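# Free a jammed laminating pouch and lay it flat

## Task

Pull the stuck laminating pouch out of the laminator and leave it lying flat, entirely on the tabletop, with none of it resting on or tucked beneath the laminator and with a good margin from the laminator's power cord. The rollers are locked and only rotate while the RELEASE key is being pressed and held. At the end the laminator has to stand upright with all of it on the table. Finish by opening the grippers and backing the arms away. The result only counts if it stays that way without the robot holding anything.

## Robot and tools

ROBOT AND FRAME. There are two arms, left_arm and right_arm, on opposite sides of the table. left_arm's base sits at (-0.127, +0.575, +0.097) m, quat_wxyz (+0.531, 0, 0, -0.848); right_arm's at (-0.141, -0.555, +0.116) m, quat_wxyz (+0.731, 0, 0, +0.682). The shared scene frame has its origin at the table's centre, +z up, tabletop at z = +0.020 m; left_arm is on the +y side. The names do not mean sides of a camera image. Each gripper's fingers point along its own +x and spread along its own y. The reported end_effector_position is the spot between the finger pads, roughly 3 to 4 cm short of the tips. Printed positions can be somewhat wrong, worse at long reach.

ROW LAYOUT (used by both motion tools). One row is 14 numbers, each in [-1, 1]: left_arm dx, dy, dz, rx, ry, rz, opening, then right_arm the same seven. Always give all 14, even when one arm is idle. dx..rz are offsets, not poses: they are measured in that gripper's own axes from its measured pose at the start of the action (for move, from the pose in the latest result showing one). Scale: 1.0 equals 0.6 m for dx, dy, dz and 180 degrees for rotation; rx, ry, rz form a single rotation vector. Opening is absolute, not an offset: +1 is fully open (0.088 m), empty fingers touch near -0.80, and values down to -1 close no further. Going from open to shut needs about 0.5 s.

execute_actions(actions): a list of actions run in sequence. Each action is a list of up to 15 rows, one row per 1/30 s step; if fewer than 15, the last row is repeated so the action lasts 0.5 s. Every row in an action is relative to the same start pose, so rows do not add up. An empty list just returns the current state and images. Per step, the commanded pose is clipped to within 70 mm and 16 degrees of the measured pose, and damped inverse kinematics then favours position over orientation. After an action the arm drifts at most to its last clipped pose, so large displacements need further actions.

move(target, speed, blocking): target is one 14-number row as above; the grippers travel straight toward the offset poses, all finishing together in 0.5 to 10 s (cut off at 10 s). speed is the path's top speed in m/s, 0.002 to 0.5, default 0.25; rotation is capped at twice that in rad/s. Turns go the short way. Paths ignore obstacles and the other arm; grippers may lag, wander, or overshoot the speed, especially with a stretched arm. Faster moves and targets set deeper past a contact press harder. Opening is sent when the move begins. The result adds a move: line giving the ending (done, off_target, moving, held, fault), which limits acted (paced: the sent pose was clipped; held: a check stopped some steps, after which the arm may jump faster), and each gripper's remaining distance. If only one arm is named, the other finished. With blocking=false the result returns after 0.5 s while motion continues; call wait or stop before sending new rows or moves.

wait(seconds): 0 to 10; the robot keeps its last command and a running move carries on (returns early if it finishes). stop(): brakes a running move; it needs stopping distance, and fingers keep moving. zoom_image(camera, region): camera is one of cam_head_left, cam_head_right, cam_left_wrist, cam_right_wrist (all 504x504); region is [x0, y0, x1, y1] in pixels from the top-left, at most 504 by 504. read_manual(section): returns only the "licences" text. finished_scene(scene): ends the current scene by its number, irreversibly; the task must already hold and keep holding.

RESULTS. The state line lists, per arm, gripper position (m), quat_wxyz and velocities in the scene frame. grip_measured is the measured finger opening on the command scale; the final entry of Joint positions is the opening in metres. Hand target lines show where each controller is now heading. A pose unreachable line means the clearance check altered or blocked that arm's command. Joint torques are whole drive outputs with offsets and noise, so treat them loosely. MOTOR HOT appears from 50 °C; at 95 °C an OVER-TEMPERATURE FAULT holds the arm, and if it does not cool within 30 to 60 s the arm and gripper go limp. A TORQUE FAULT (contact load reaching a joint limit) freezes that arm for 10 s and drops the rest of the call.

LIMITS. Joint ranges (rad): waist -3.054 to 3.054, shoulder 0 to 3.142, elbow 0 to 2.356, wrist pitch -1.571 to 1.571, wrist yaw -1.571 to 1.571, wrist roll -3.142 to 3.142. Load limits (N m): waist 16.8, shoulder 20.8, elbow 20.8, wrist pitch 5.49, wrist yaw 5.47, wrist roll 5.13; carried weight counts.

PRACTICE. To grasp, command an opening well under grip_measured; a lower value squeezes harder, up to about 34 N per pad, and a quick close can spike the force. Readings may be about 1 mm off. Friction can leave a gripper short or tilted, and tiny commands may do nothing, so check position and orientation after each move and correct tilt. To keep an arm still, send the offset back to its desired pose in a reply's first call, then zeros afterward, with the right opening. Do not let the arms or their mounts collide, do not knock anything off the table, avoid drops, slips and hard shoves, and avoid long loaded holds that heat motors. The simulation keeps running while you compose a reply, holding the last command.

Each tool is called after "Emit:" as name([rows], argument=value, ...), one row to a line, values as JSON.

## Session

Emit:
execute_actions(actions=[])

Scene clock: 0.00 s.
left_arm: end_effector_position=(+0.0490, +0.2042, +0.2632) grip_measured=+0.817 end_effector_quat_wxyz=(+0.180, +0.925, -0.270, -0.200) end_effector_velocity=(-0.000, +0.001, -0.001) end_effector_angular_velocity=(+0.002, +0.003, +0.006) | right_arm: end_effector_position=(-0.1432, -0.2561, +0.1246) grip_measured=+0.850 end_effector_quat_wxyz=(+0.627, -0.609, +0.054, +0.482) end_effector_velocity=(-0.000, +0.000, +0.001) end_effector_angular_velocity=(-0.004, +0.003, +0.006)
Joint positions: left_arm=[ 0.659  1.554  0.741  0.45  -0.696  2.428  0.079] | right_arm=[ 0.427  1.67   0.529  0.023  0.753 -0.279  0.081]
Joint velocities: left_arm=[-0.002 -0.002 -0.002 -0.007 -0.007 -0.007  0.   ] | right_arm=[-0.002 -0.007  0.002 -0.007 -0.007 -0.007 -0.   ]
Joint torques (N m, as the arm reports them, + toward a larger angle): no reading
Motor temperatures (°C, as the motors report them): left_arm=[18 20 20 20 20 18] | right_arm=[20 18 18 20 19 20]
Heat: left arm: hottest shoulder 20 °C (+0.0 °C/min); right arm: hottest waist 20 °C (+0.0 °C/min).
Hand target (left_arm): +0.049, +0.204, +0.263; +0.180, +0.925, -0.270, -0.200
Hand target (right_arm): -0.143, -0.256, +0.125; +0.627, -0.609, +0.054, +0.482

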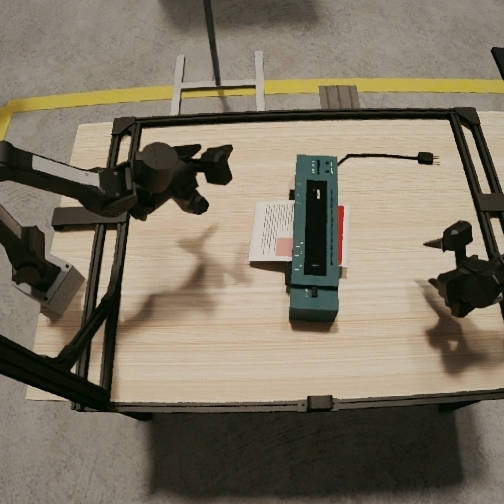

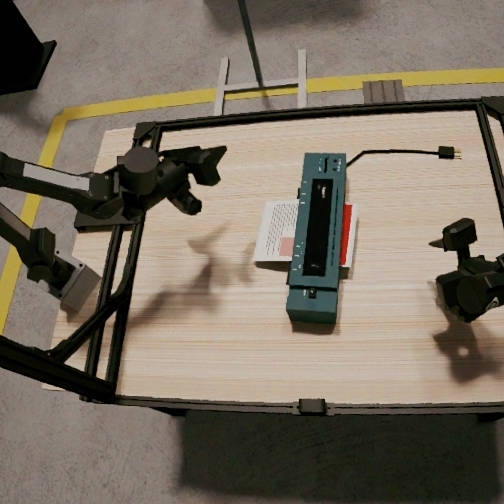

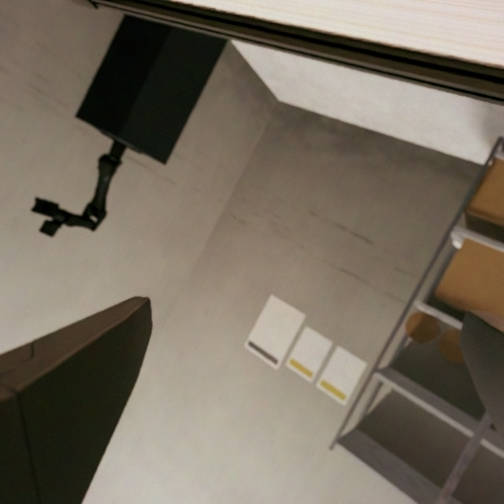

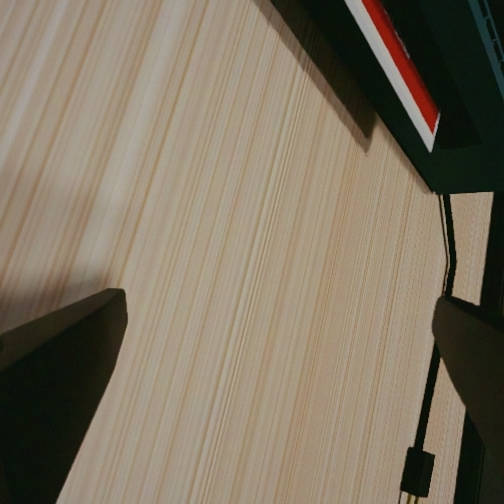

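Emit:
zoom_image(camera="cam_head_left", region=[220, 140, 420, 340])

Region (220, 140, 420, 340) of cam_head_left's 504x504 image, scaled by 2.520, with more detail than that image has.

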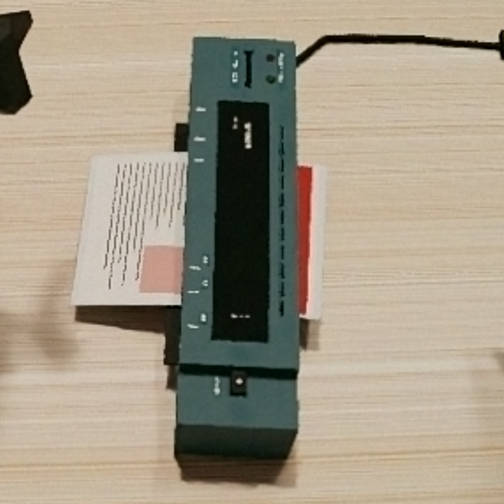

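Emit:
move(target=[0,0,0,0,0,0,0.8,0.06,-0.234,0.321,0.136,0.148,0.232,-1])

Emit:
zoom_image(camera="cam_right_wrist", region=[0, 0, 504, 504])

Scene clock: 3.27 s.
left_arm: end_effector_position=(+0.0490, +0.2042, +0.2632) grip_measured=+0.800 end_effector_quat_wxyz=(+0.180, +0.925, -0.270, -0.200) end_effector_velocity=(-0.000, +0.001, -0.002) end_effector_angular_velocity=(+0.001, +0.008, -0.002) | right_arm: end_effector_position=(-0.1316, -0.0528, +0.2538) grip_measured=-0.783 end_effector_quat_wxyz=(+0.557, -0.439, +0.434, +0.555) end_effector_velocity=(+0.000, -0.002, -0.002) end_effector_angular_velocity=(-0.012, +0.006, +0.006)
Joint positions: left_arm=[ 0.659  1.554  0.741  0.45  -0.696  2.428  0.078] | right_arm=[ 0.05   2.348  2.34  -1.324  0.002 -0.023  0.001]
Joint velocities: left_arm=[ 0.002 -0.002 -0.002 -0.007  0.007 -0.007 -0.   ] | right_arm=[-0.002  0.002 -0.002 -0.007 -0.007 -0.007 -0.   ]
Joint torques (N m, as the arm reports them, + toward a larger angle): left_arm=[ 0.06 -6.08  5.97  1.79 -0.12  0.  ] | right_arm=[-0.2  -9.86  5.73  0.62 -0.16  0.1 ]
Motor temperatures (°C, as the motors report them): left_arm=[18 21 20 21 20 18] | right_arm=[20 19 19 20 19 20]
Heat: left arm: hottest shoulder 21 °C (+0.0 °C/min); right arm: hottest waist 20 °C (+0.0 °C/min).
Hand target (left_arm): +0.049, +0.204, +0.263; +0.180, +0.925, -0.270, -0.200
Hand target (right_arm): -0.131, -0.051, +0.250; +0.556, -0.438, +0.438, +0.555
Off the commanded pose (left_arm): 0.000 m, 0 deg.
Off the commanded pose (right_arm): 0.005 m, 14 deg.
joint sent to its limit (right arm) — the command would take joint 3 (elbow) past its upper limit, so that joint was sent only as far as its limit.
move: off_target (right_arm)

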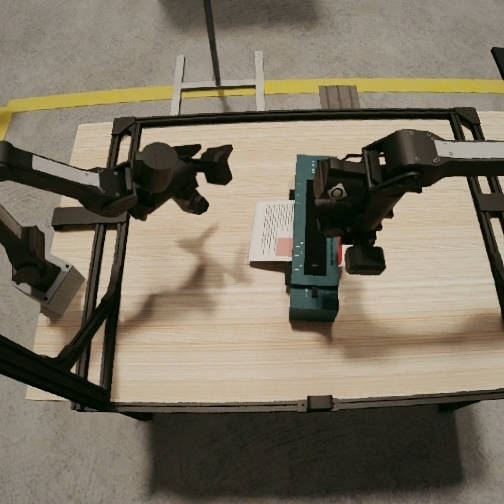

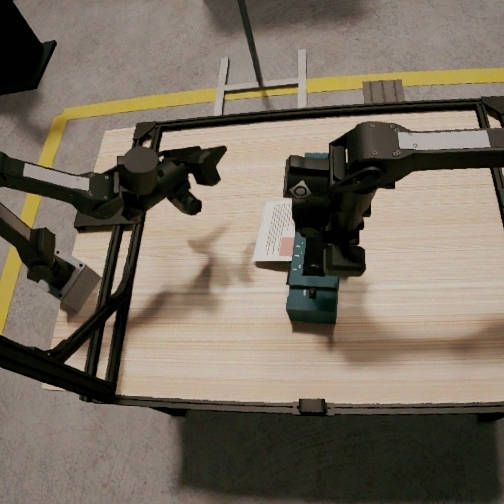

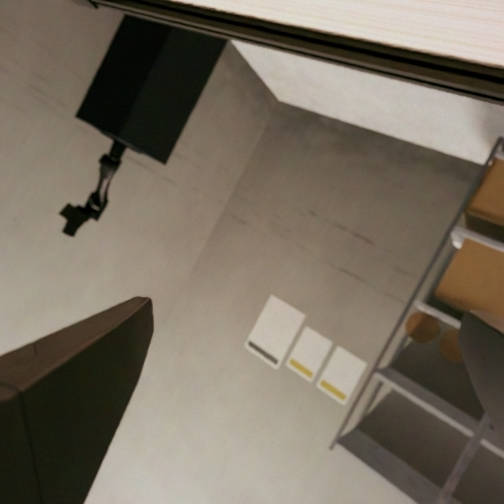

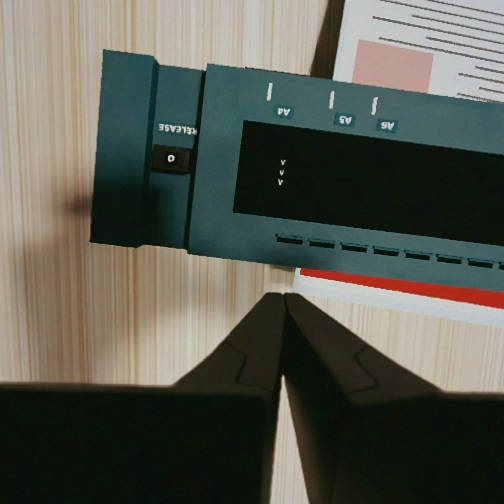

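Region (0, 0, 504, 504) of cam_right_wrist's 504x504 image, scaled by 1.000.

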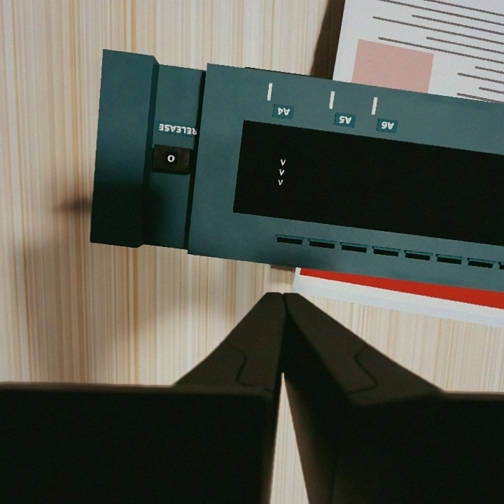

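Emit:
move(target=[-0.064,-0.109,0.205,-0.17,-0.301,0.007,0.2,0.162,0.092,0,0,-0.089,0,-1])

Scene clock: 6.33 s.
left_arm: end_effector_position=(-0.0097, +0.2453, +0.1455) grip_measured=+0.200 end_effector_quat_wxyz=(+0.272, +0.654, -0.282, -0.647) end_effector_velocity=(-0.001, +0.002, -0.002) end_effector_angular_velocity=(+0.008, +0.016, +0.003) | right_arm: end_effector_position=(-0.1851, -0.0274, +0.1585) grip_measured=-0.783 end_effector_quat_wxyz=(+0.611, -0.357, +0.352, +0.613) end_effector_velocity=(+0.000, -0.000, -0.001) end_effector_angular_velocity=(+0.002, +0.003, +0.008)
Joint positions: left_arm=[0.94  1.547 0.592 0.128 0.341 1.94  0.049] | right_arm=[ 0.166  2.232  1.669 -0.49   0.05   0.077  0.001]
Joint velocities: left_arm=[ 0.002  0.002 -0.002 -0.007  0.007 -0.007 -0.   ] | right_arm=[-0.002 -0.002 -0.007  0.007 -0.007 -0.007 -0.   ]
Joint torques (N m, as the arm reports them, + toward a larger angle): left_arm=[ 0.34 -4.3   4.11  1.62  0.37 -0.23] | right_arm=[  0.23 -11.73   4.11   0.99   0.17   0.12]
Motor temperatures (°C, as the motors report them): left_arm=[18 21 21 21 20 18] | right_arm=[20 21 19 20 19 20]
Heat: left arm: hottest shoulder 21 °C (+9.5 °C/min); right arm: hottest shoulder 21 °C (+9.5 °C/min).
Hand target (left_arm): -0.011, +0.249, +0.140; +0.271, +0.652, -0.274, -0.653
Hand target (right_arm): -0.186, -0.030, +0.159; +0.612, -0.358, +0.352, +0.611
Off the commanded pose (left_arm): 0.008 m, 2 deg.
Off the commanded pose (right_arm): 0.003 m, 0 deg.
move: done

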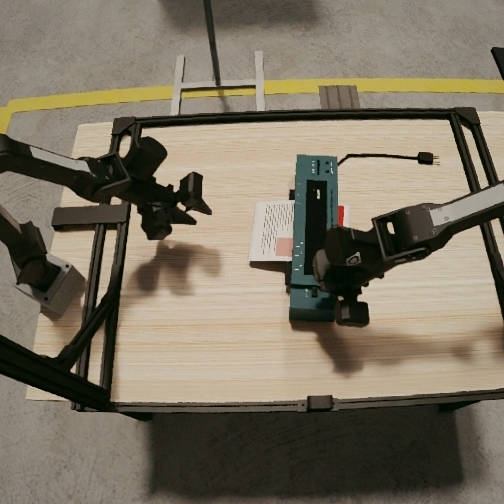

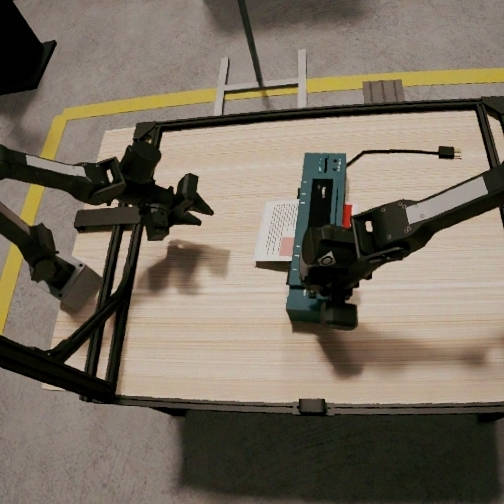

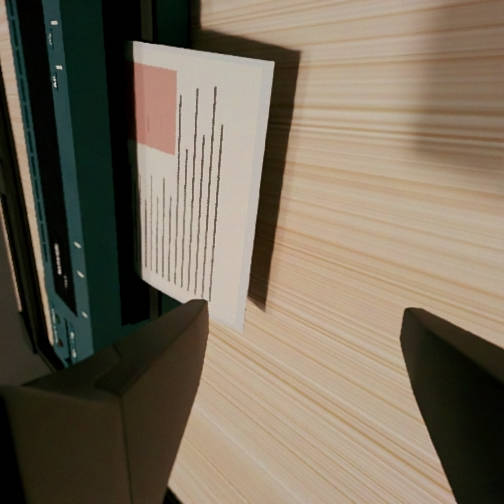

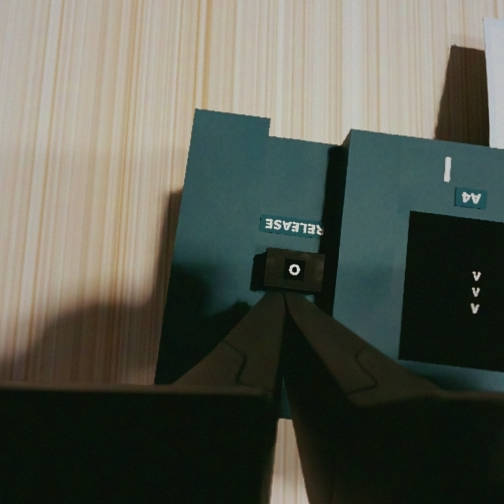

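Emit:
move(target=[0.1,0.018,0,0,0,0,0.2,0.05,-0.013,-0.01,0,0,0,-1], speed=0.1)

Scene clock: 7.70 s.
left_arm: end_effector_position=(-0.0101, +0.1975, +0.1123) grip_measured=+0.200 end_effector_quat_wxyz=(+0.270, +0.654, -0.283, -0.647) end_effector_velocity=(-0.003, +0.002, -0.003) end_effector_angular_velocity=(+0.018, +0.019, -0.002) | right_arm: end_effector_position=(-0.1795, -0.0169, +0.1412) grip_measured=-0.783 end_effector_quat_wxyz=(+0.615, -0.350, +0.345, +0.617) end_effector_velocity=(-0.002, -0.004, +0.000) end_effector_angular_velocity=(-0.019, +0.014, +0.015)
Joint positions: left_arm=[0.862 1.81  0.707 0.293 0.289 1.884 0.049] | right_arm=[ 0.152  2.28   1.669 -0.419  0.044  0.064  0.001]
Joint velocities: left_arm=[-0.002  0.002  0.002 -0.022  0.007 -0.007 -0.   ] | right_arm=[-0.002 -0.007 -0.002 -0.022 -0.022 -0.007 -0.   ]
Joint torques (N m, as the arm reports them, + toward a larger angle): left_arm=[-0.24 -5.52  5.82  1.64  0.06 -0.21] | right_arm=[-0.4  -8.51  5.58  0.88 -0.06 -0.09]
Motor temperatures (°C, as the motors report them): left_arm=[18 21 21 22 20 18] | right_arm=[20 22 19 20 19 20]
Heat: left arm: hottest wrist pitch 22 °C (+15.6 °C/min); right arm: hottest shoulder 22 °C (+15.6 °C/min).
Hand target (left_arm): -0.010, +0.194, +0.112; +0.272, +0.654, -0.282, -0.647
Hand target (right_arm): -0.177, -0.018, +0.130; +0.611, -0.357, +0.352, +0.613
Off the commanded pose (left_arm): 0.003 m, 0 deg.
Off the commanded pose (right_arm): 0.012 m, 1 deg.
move: off_target (right_arm)

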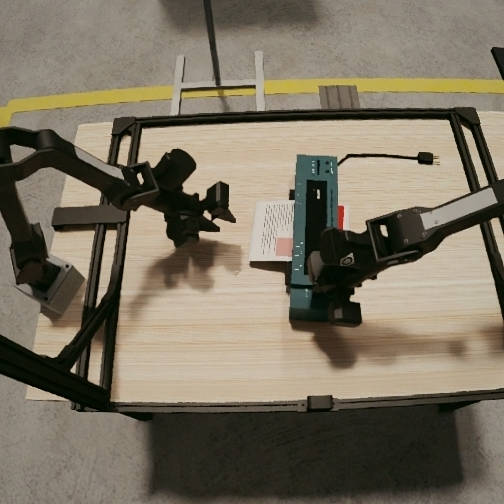

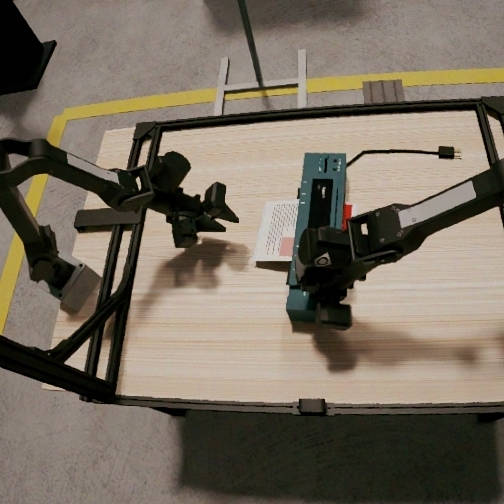

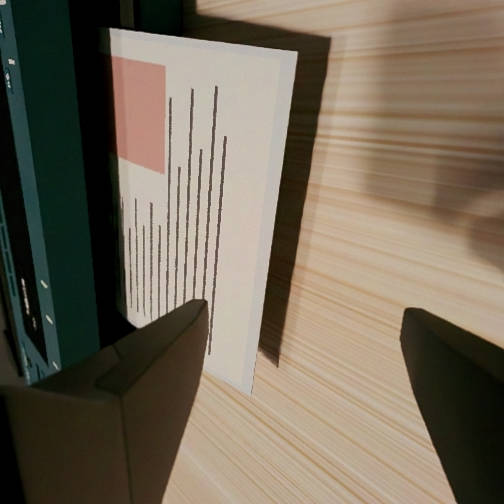

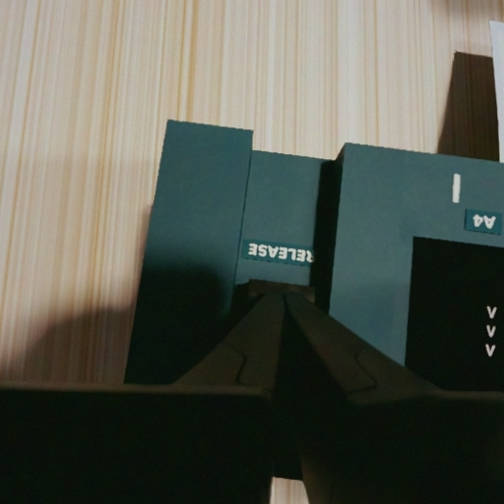

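Emit:
move(target=[0.067,0.017,0,0,0,0,0.2,0.03,0,-0.026,0,0,0,-1], speed=0.06)

Scene clock: 8.93 s.
left_arm: end_effector_position=(-0.0104, +0.1645, +0.0931) grip_measured=+0.200 end_effector_quat_wxyz=(+0.269, +0.655, -0.284, -0.647) end_effector_velocity=(+0.005, -0.001, +0.001) end_effector_angular_velocity=(+0.007, -0.020, +0.028) | right_arm: end_effector_position=(-0.1796, -0.0149, +0.1344) grip_measured=-0.783 end_effector_quat_wxyz=(+0.620, -0.339, +0.336, +0.623) end_effector_velocity=(-0.002, -0.004, -0.005) end_effector_angular_velocity=(-0.019, +0.013, +0.016)
Joint positions: left_arm=[0.821 1.964 0.818 0.344 0.261 1.856 0.049] | right_arm=[ 0.152  2.28   1.623 -0.338  0.044  0.064  0.001]
Joint velocities: left_arm=[-0.002 -0.002  0.007 -0.007 -0.037 -0.007 -0.   ] | right_arm=[-0.002  0.002 -0.007 -0.007 -0.022 -0.007 -0.   ]
Joint torques (N m, as the arm reports them, + toward a larger angle): left_arm=[-0.33 -6.37  5.77  1.65  0.06 -0.22] | right_arm=[ 0.02 -8.83  3.68  1.09  0.04  0.03]
Motor temperatures (°C, as the motors report them): left_arm=[18 22 21 22 20 18] | right_arm=[20 22 19 20 19 20]
Heat: left arm: hottest shoulder 22 °C (+13.4 °C/min); right arm: hottest shoulder 22 °C (+13.4 °C/min).
Hand target (left_arm): -0.010, +0.161, +0.092; +0.270, +0.655, -0.283, -0.647
Hand target (right_arm): -0.179, -0.021, +0.118; +0.614, -0.350, +0.346, +0.617
Off the commanded pose (left_arm): 0.003 m, 0 deg.
Off the commanded pose (right_arm): 0.018 m, 2 deg.
move: off_target (right_arm)

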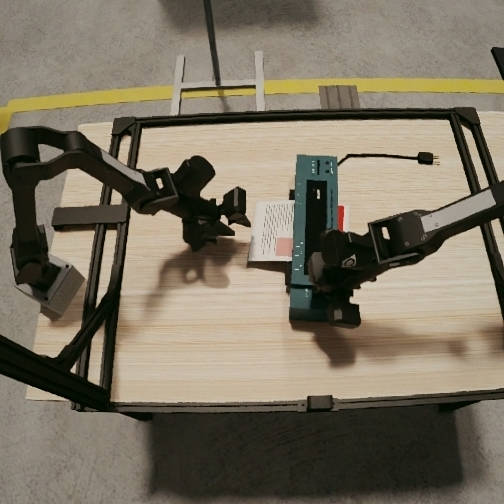

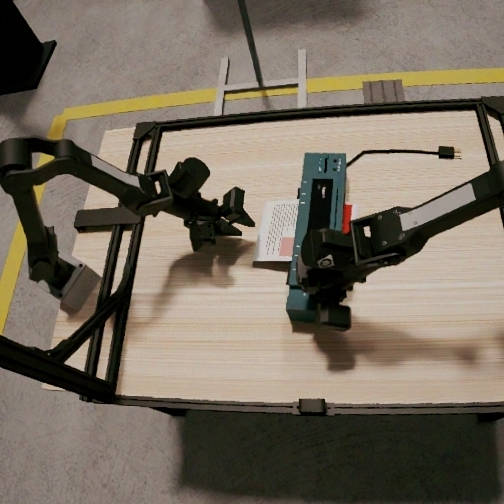

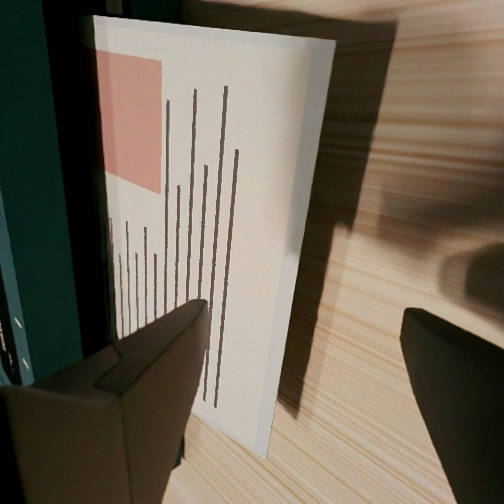

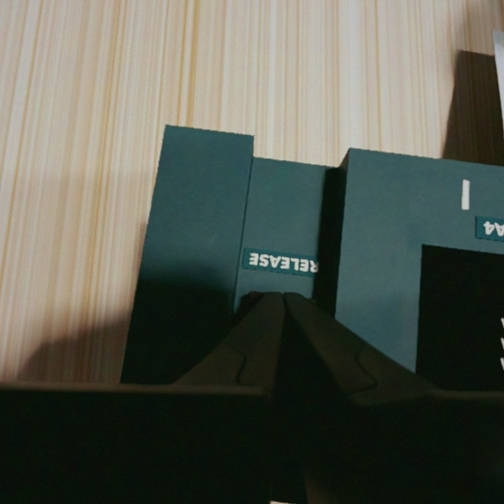

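Emit:
move(target=[0.05,0,0,0,0,0,-0.1,0.032,0,-0.043,0,0.01,0,-1], speed=0.06)

Scene clock: 10.00 s.
left_arm: end_effector_position=(-0.0106, +0.1457, +0.0738) grip_measured=-0.100 end_effector_quat_wxyz=(+0.268, +0.655, -0.285, -0.647) end_effector_velocity=(+0.001, -0.003, +0.003) end_effector_angular_velocity=(-0.005, -0.002, +0.008) | right_arm: end_effector_position=(-0.1796, -0.0147, +0.1278) grip_measured=-0.783 end_effector_quat_wxyz=(+0.624, -0.330, +0.328, +0.628) end_effector_velocity=(+0.005, -0.001, -0.000) end_effector_angular_velocity=(-0.007, -0.011, -0.005)
Joint positions: left_arm=[0.801 2.075 0.885 0.39  0.248 1.845 0.034] | right_arm=[ 0.152  2.28   1.58  -0.268  0.044  0.064  0.001]
Joint velocities: left_arm=[-0.002 -0.002  0.012 -0.007 -0.007 -0.007 -0.   ] | right_arm=[-0.007 -0.002 -0.002 -0.007  0.007 -0.007 -0.   ]
Joint torques (N m, as the arm reports them, + toward a larger angle): left_arm=[-0.22 -7.02  5.37  1.73  0.08 -0.22] | right_arm=[ 0.07 -8.32  2.8   0.62 -0.02  0.09]
Motor temperatures (°C, as the motors report them): left_arm=[18 22 21 22 20 18] | right_arm=[20 23 19 20 19 20]
Heat: left arm: hottest shoulder 22 °C (+12.0 °C/min); right arm: hottest shoulder 23 °C (+18.0 °C/min).
Hand target (left_arm): -0.010, +0.143, +0.072; +0.269, +0.655, -0.284, -0.647
Hand target (right_arm): -0.179, -0.026, +0.105; +0.615, -0.348, +0.345, +0.618
Off the commanded pose (left_arm): 0.003 m, 0 deg.
Off the commanded pose (right_arm): 0.026 m, 3 deg.
move: off_target (right_arm)

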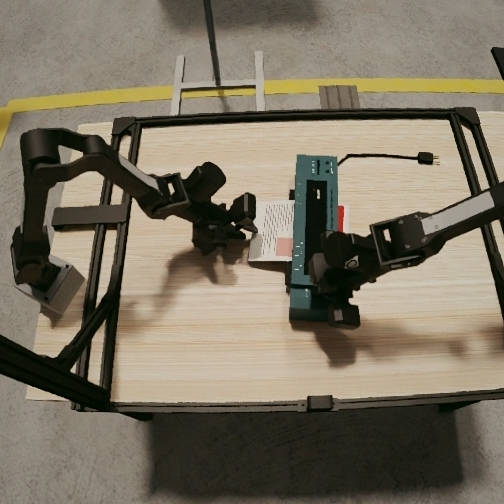

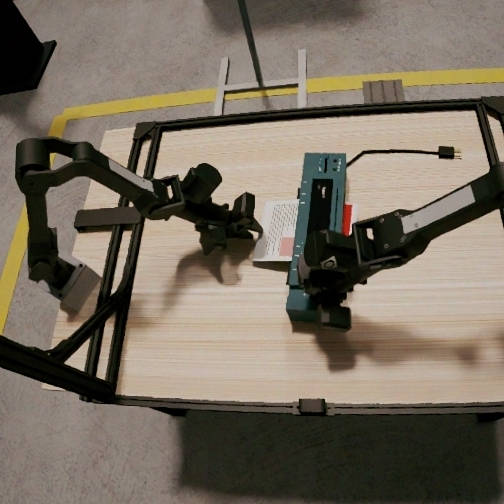

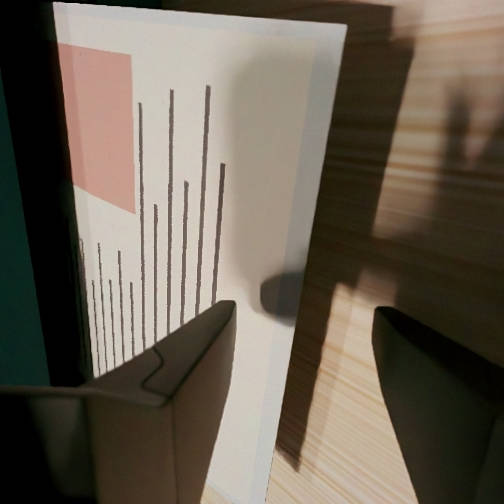

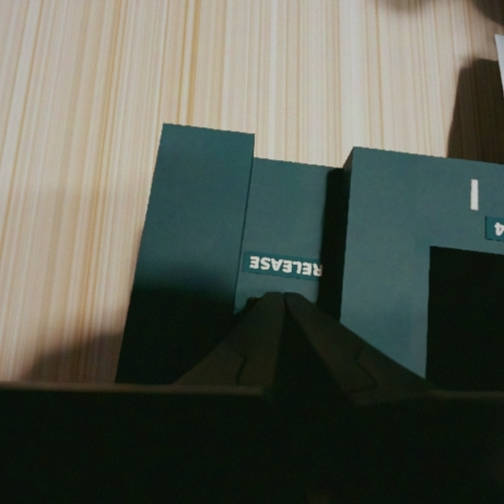

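Emit:
move(target=[0.04,0.008,0,0,0,0,-0.1,0.017,0,-0.048,0,0,0,-1], speed=0.05)

Scene clock: 11.17 s.
left_arm: end_effector_position=(-0.0090, +0.1249, +0.0697) grip_measured=-0.100 end_effector_quat_wxyz=(+0.273, +0.654, -0.291, -0.643) end_effector_velocity=(-0.001, +0.003, -0.001) end_effector_angular_velocity=(+0.018, +0.006, +0.008) | right_arm: end_effector_position=(-0.1794, -0.0172, +0.1235) grip_measured=-0.783 end_effector_quat_wxyz=(+0.633, -0.308, +0.310, +0.639) end_effector_velocity=(+0.000, -0.001, -0.000) end_effector_angular_velocity=(+0.002, -0.008, +0.019)
Joint positions: left_arm=[0.786 2.14  0.962 0.4   0.238 1.833 0.034] | right_arm=[ 0.152  2.257  1.483 -0.131  0.044  0.064  0.001]
Joint velocities: left_arm=[-0.002 -0.007 -0.002 -0.022 -0.007 -0.007 -0.   ] | right_arm=[-0.002 -0.002 -0.007  0.007 -0.007 -0.022 -0.   ]
Joint torques (N m, as the arm reports them, + toward a larger angle): left_arm=[-0.37 -6.01  5.26  1.49  0.01 -0.13] | right_arm=[ 0.23 -9.55  1.74  0.13  0.09  0.1 ]
Motor temperatures (°C, as the motors report them): left_arm=[18 22 21 22 20 18] | right_arm=[20 23 19 20 19 20]
Heat: left arm: hottest shoulder 22 °C (+10.7 °C/min); right arm: hottest shoulder 23 °C (+16.1 °C/min).
Hand target (left_arm): -0.011, +0.125, +0.061; +0.268, +0.655, -0.285, -0.647
Hand target (right_arm): -0.179, -0.032, +0.104; +0.624, -0.329, +0.328, +0.628
Off the commanded pose (left_arm): 0.009 m, 1 deg.
Off the commanded pose (right_arm): 0.026 m, 4 deg.
move: off_target (left_arm, right_arm)

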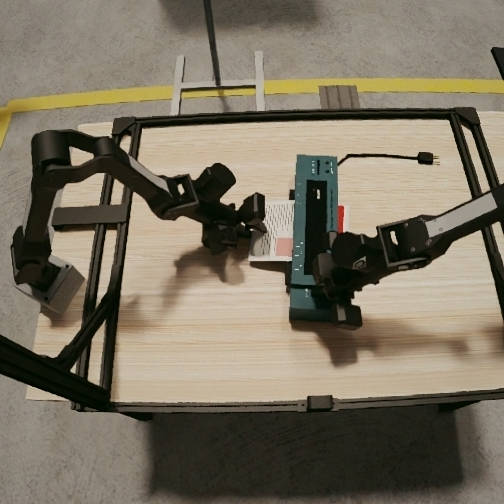

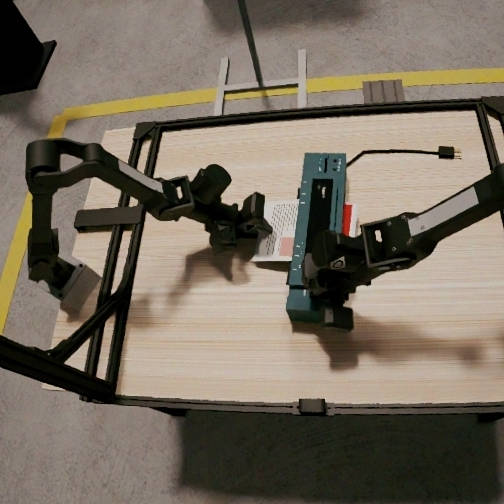

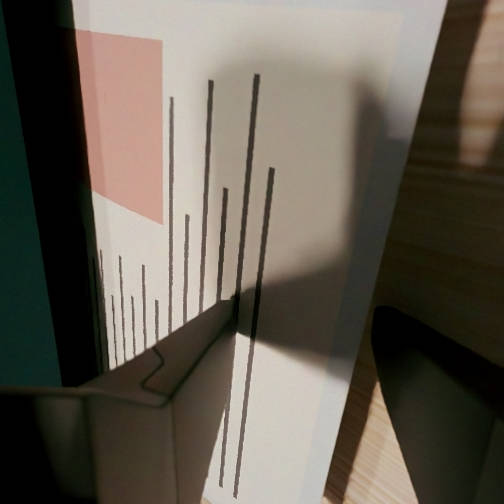

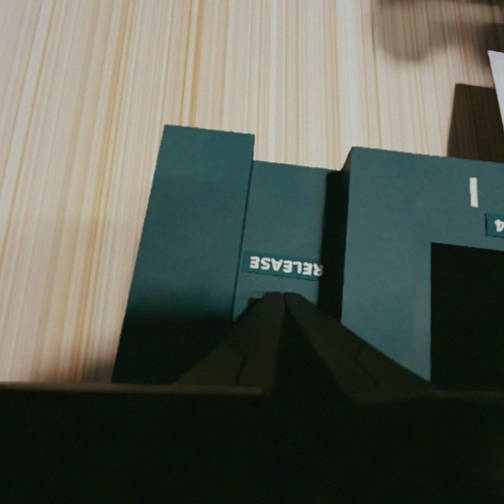

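Emit:
move(target=[0,0,0,0,0,0,-1,0.01,0,-0.03,0,0,0,-1], speed=0.05)

Emit:
move(target=[-0.06,-0.06,0,0,0,0,-1,0.01,0,-0.03,0,0,0,-1], speed=0.04)

Scene clock: 12.10 s.
left_arm: end_effector_position=(-0.0097, +0.1240, +0.0706) grip_measured=-0.799 end_effector_quat_wxyz=(+0.270, +0.654, -0.297, -0.641) end_effector_velocity=(-0.002, +0.005, -0.005) end_effector_angular_velocity=(+0.027, +0.020, +0.018) | right_arm: end_effector_position=(-0.1795, -0.0174, +0.1240) grip_measured=-0.783 end_effector_quat_wxyz=(+0.639, -0.294, +0.297, +0.646) end_effector_velocity=(+0.003, -0.002, -0.002) end_effector_angular_velocity=(-0.002, -0.020, +0.009)
Joint positions: left_arm=[0.784 2.14  0.962 0.405 0.24  1.844 0.   ] | right_arm=[ 0.153  2.244  1.434 -0.052  0.044  0.064  0.001]
Joint velocities: left_arm=[-0.002 -0.002 -0.007 -0.022 -0.007 -0.022  0.   ] | right_arm=[-0.002 -0.002 -0.012  0.007  0.007 -0.022 -0.   ]
Joint torques (N m, as the arm reports them, + toward a larger angle): left_arm=[ 0.13 -8.84  4.45  1.16  0.1  -0.44] | right_arm=[ 0.11 -9.49  2.8   0.76  0.04  0.06]
Motor temperatures (°C, as the motors report them): left_arm=[18 22 21 22 20 18] | right_arm=[20 24 19 20 19 20]
Heat: left arm: hottest shoulder 22 °C (+9.9 °C/min); right arm: hottest shoulder 24 °C (+19.8 °C/min).
Hand target (left_arm): -0.009, +0.125, +0.070; +0.273, +0.654, -0.291, -0.643
Hand target (right_arm): -0.179, -0.028, +0.108; +0.633, -0.308, +0.310, +0.639
Off the commanded pose (left_arm): 0.002 m, 1 deg.
Off the commanded pose (right_arm): 0.019 m, 2 deg.
move: off_target (right_arm)

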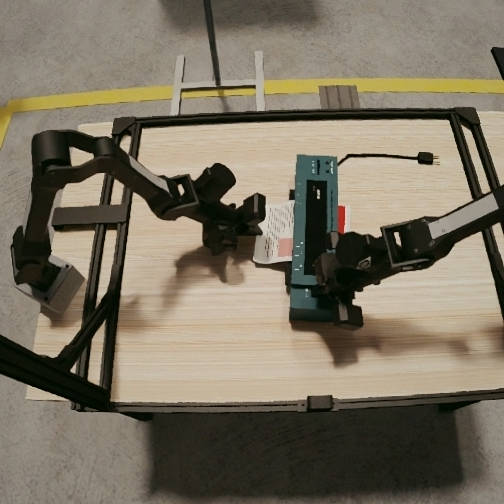

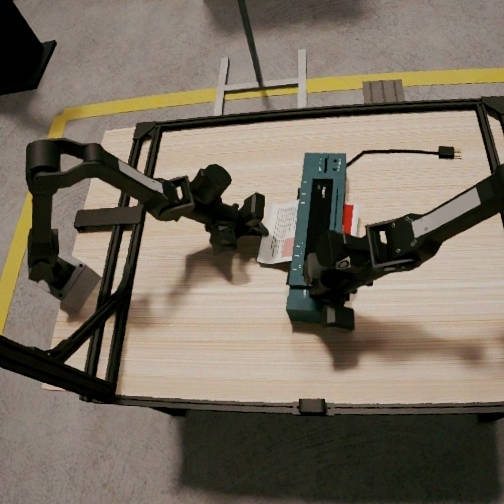

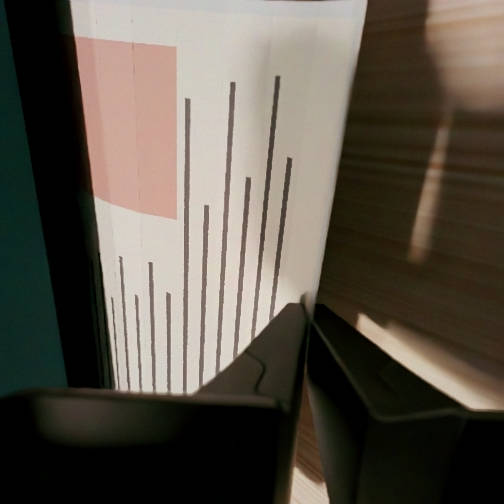

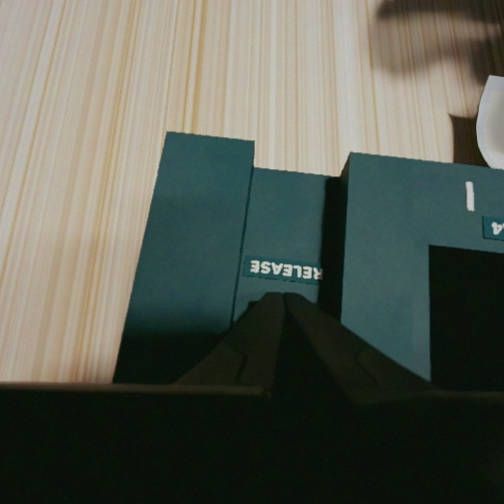

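Scene clock: 13.67 s.
left_arm: end_effector_position=(-0.0060, +0.1663, +0.0742) grip_measured=-0.802 end_effector_quat_wxyz=(+0.275, +0.655, -0.307, -0.633) end_effector_velocity=(-0.000, +0.001, +0.001) end_effector_angular_velocity=(+0.004, +0.002, +0.008) | right_arm: end_effector_position=(-0.1796, -0.0166, +0.1237) grip_measured=-0.783 end_effector_quat_wxyz=(+0.645, -0.278, +0.284, +0.653) end_effector_velocity=(-0.002, -0.002, -0.001) end_effector_angular_velocity=(-0.008, +0.000, +0.029)
Joint positions: left_arm=[0.838 2.041 0.772 0.511 0.277 1.886 0.   ] | right_arm=[0.153 2.238 1.391 0.028 0.044 0.064 0.001]
Joint velocities: left_arm=[-0.002 -0.007 -0.002 -0.007 -0.007 -0.007  0.   ] | right_arm=[-0.002 -0.002 -0.002 -0.007 -0.022 -0.022 -0.   ]
Joint torques (N m, as the arm reports them, + toward a larger angle): left_arm=[ 0.22 -8.05  1.77  1.01  0.31 -0.11] | right_arm=[ 0.15 -9.39  2.43  0.74  0.07  0.06]
Motor temperatures (°C, as the motors report them): left_arm=[18 23 21 22 20 18] | right_arm=[20 24 19 20 19 20]
Heat: left arm: hottest shoulder 23 °C (+13.2 °C/min); right arm: hottest shoulder 24 °C (+17.6 °C/min).
Hand target (left_arm): -0.008, +0.175, +0.068; +0.270, +0.654, -0.297, -0.641
Hand target (right_arm): -0.179, -0.027, +0.108; +0.639, -0.294, +0.297, +0.646
Off the commanded pose (left_arm): 0.010 m, 2 deg.
Off the commanded pose (right_arm): 0.019 m, 3 deg.
move: off_target (left_arm, right_arm)

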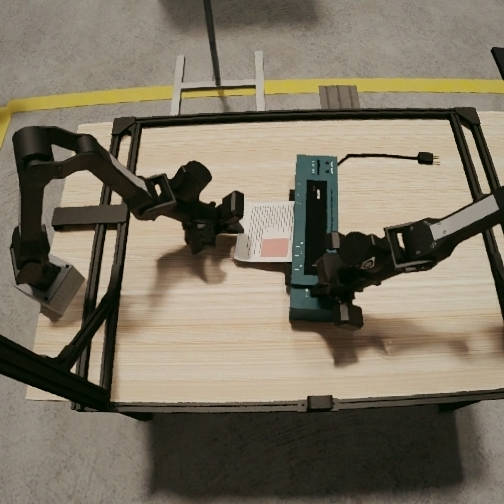

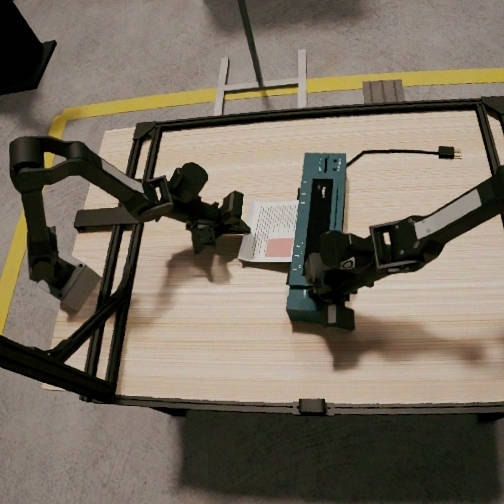

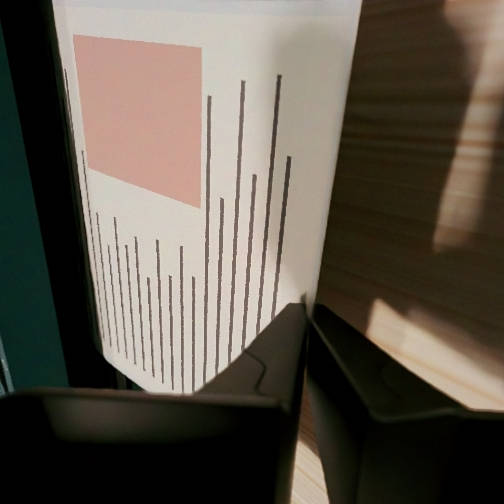

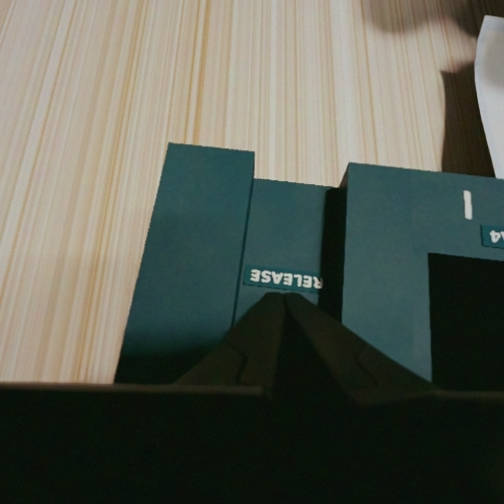

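Emit:
move(target=[-0.17,-0.185,0,0,0,0,-1,0.02,0,-0.04,0,0.02,0,-1], speed=0.07)

Scene clock: 16.40 s.
left_arm: end_effector_position=(+0.0044, +0.3021, +0.0708) grip_measured=-0.813 end_effector_quat_wxyz=(+0.286, +0.654, -0.329, -0.618) end_effector_velocity=(-0.001, +0.006, -0.004) end_effector_angular_velocity=(+0.017, +0.027, +0.012) | right_arm: end_effector_position=(-0.1796, -0.0167, +0.1243) grip_measured=-0.783 end_effector_quat_wxyz=(+0.645, -0.278, +0.284, +0.653) end_effector_velocity=(-0.002, -0.004, -0.003) end_effector_angular_velocity=(-0.022, -0.002, +0.013)
Joint positions: left_arm=[1.148 1.832 0.285 0.756 0.51  2.121 0.   ] | right_arm=[0.153 2.236 1.391 0.027 0.044 0.064 0.001]
Joint velocities: left_arm=[ 0.012 -0.002 -0.007 -0.022  0.007 -0.007  0.   ] | right_arm=[ 0.002 -0.002 -0.002 -0.022 -0.007 -0.007 -0.   ]
Joint torques (N m, as the arm reports them, + toward a larger angle): left_arm=[ 0.8  -2.73 -0.23  0.17 -0.1   0.46] | right_arm=[ 0.06 -6.69  3.89  0.27 -0.09  0.14]
Motor temperatures (°C, as the motors report them): left_arm=[18 23 21 22 20 18] | right_arm=[20 25 20 20 19 20]
Heat: left arm: hottest shoulder 23 °C (+11.0 °C/min); right arm: hottest shoulder 25 °C (+18.3 °C/min).
Hand target (left_arm): -0.002, +0.316, +0.058; +0.275, +0.654, -0.307, -0.634
Hand target (right_arm): -0.180, -0.027, +0.099; +0.636, -0.299, +0.304, +0.644
Off the commanded pose (left_arm): 0.019 m, 3 deg.
Off the commanded pose (right_arm): 0.027 m, 4 deg.
move: off_target (left_arm, right_arm)

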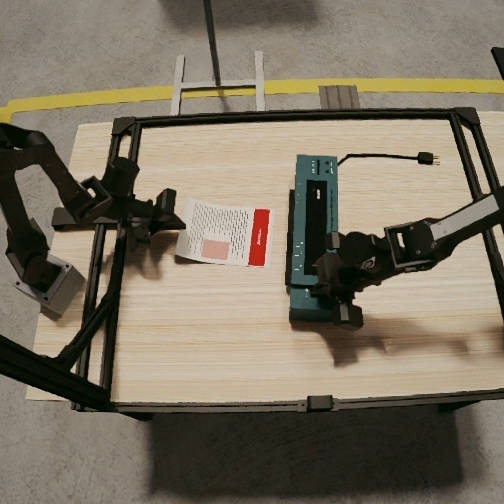

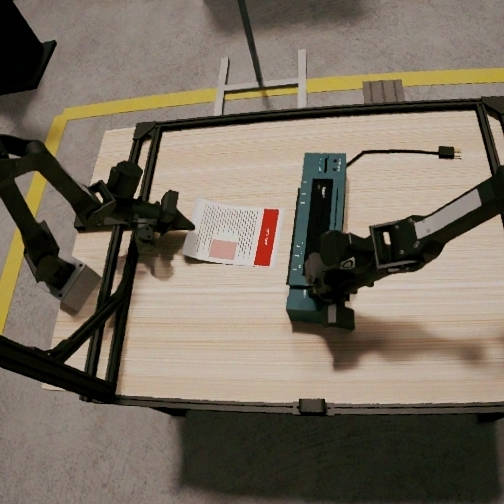

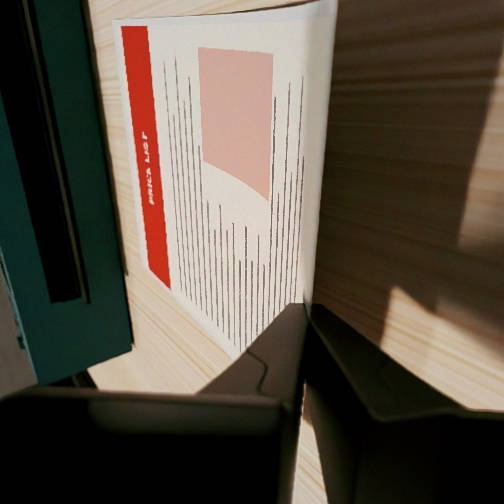

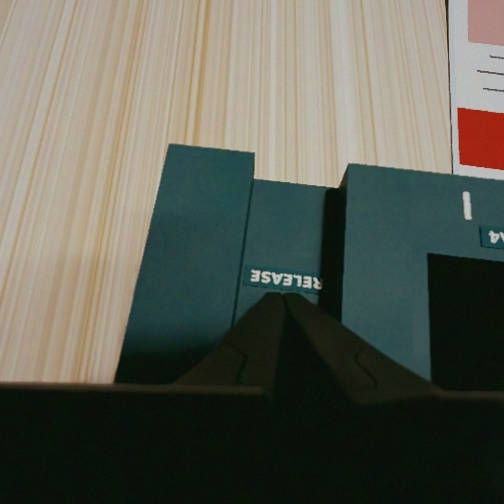

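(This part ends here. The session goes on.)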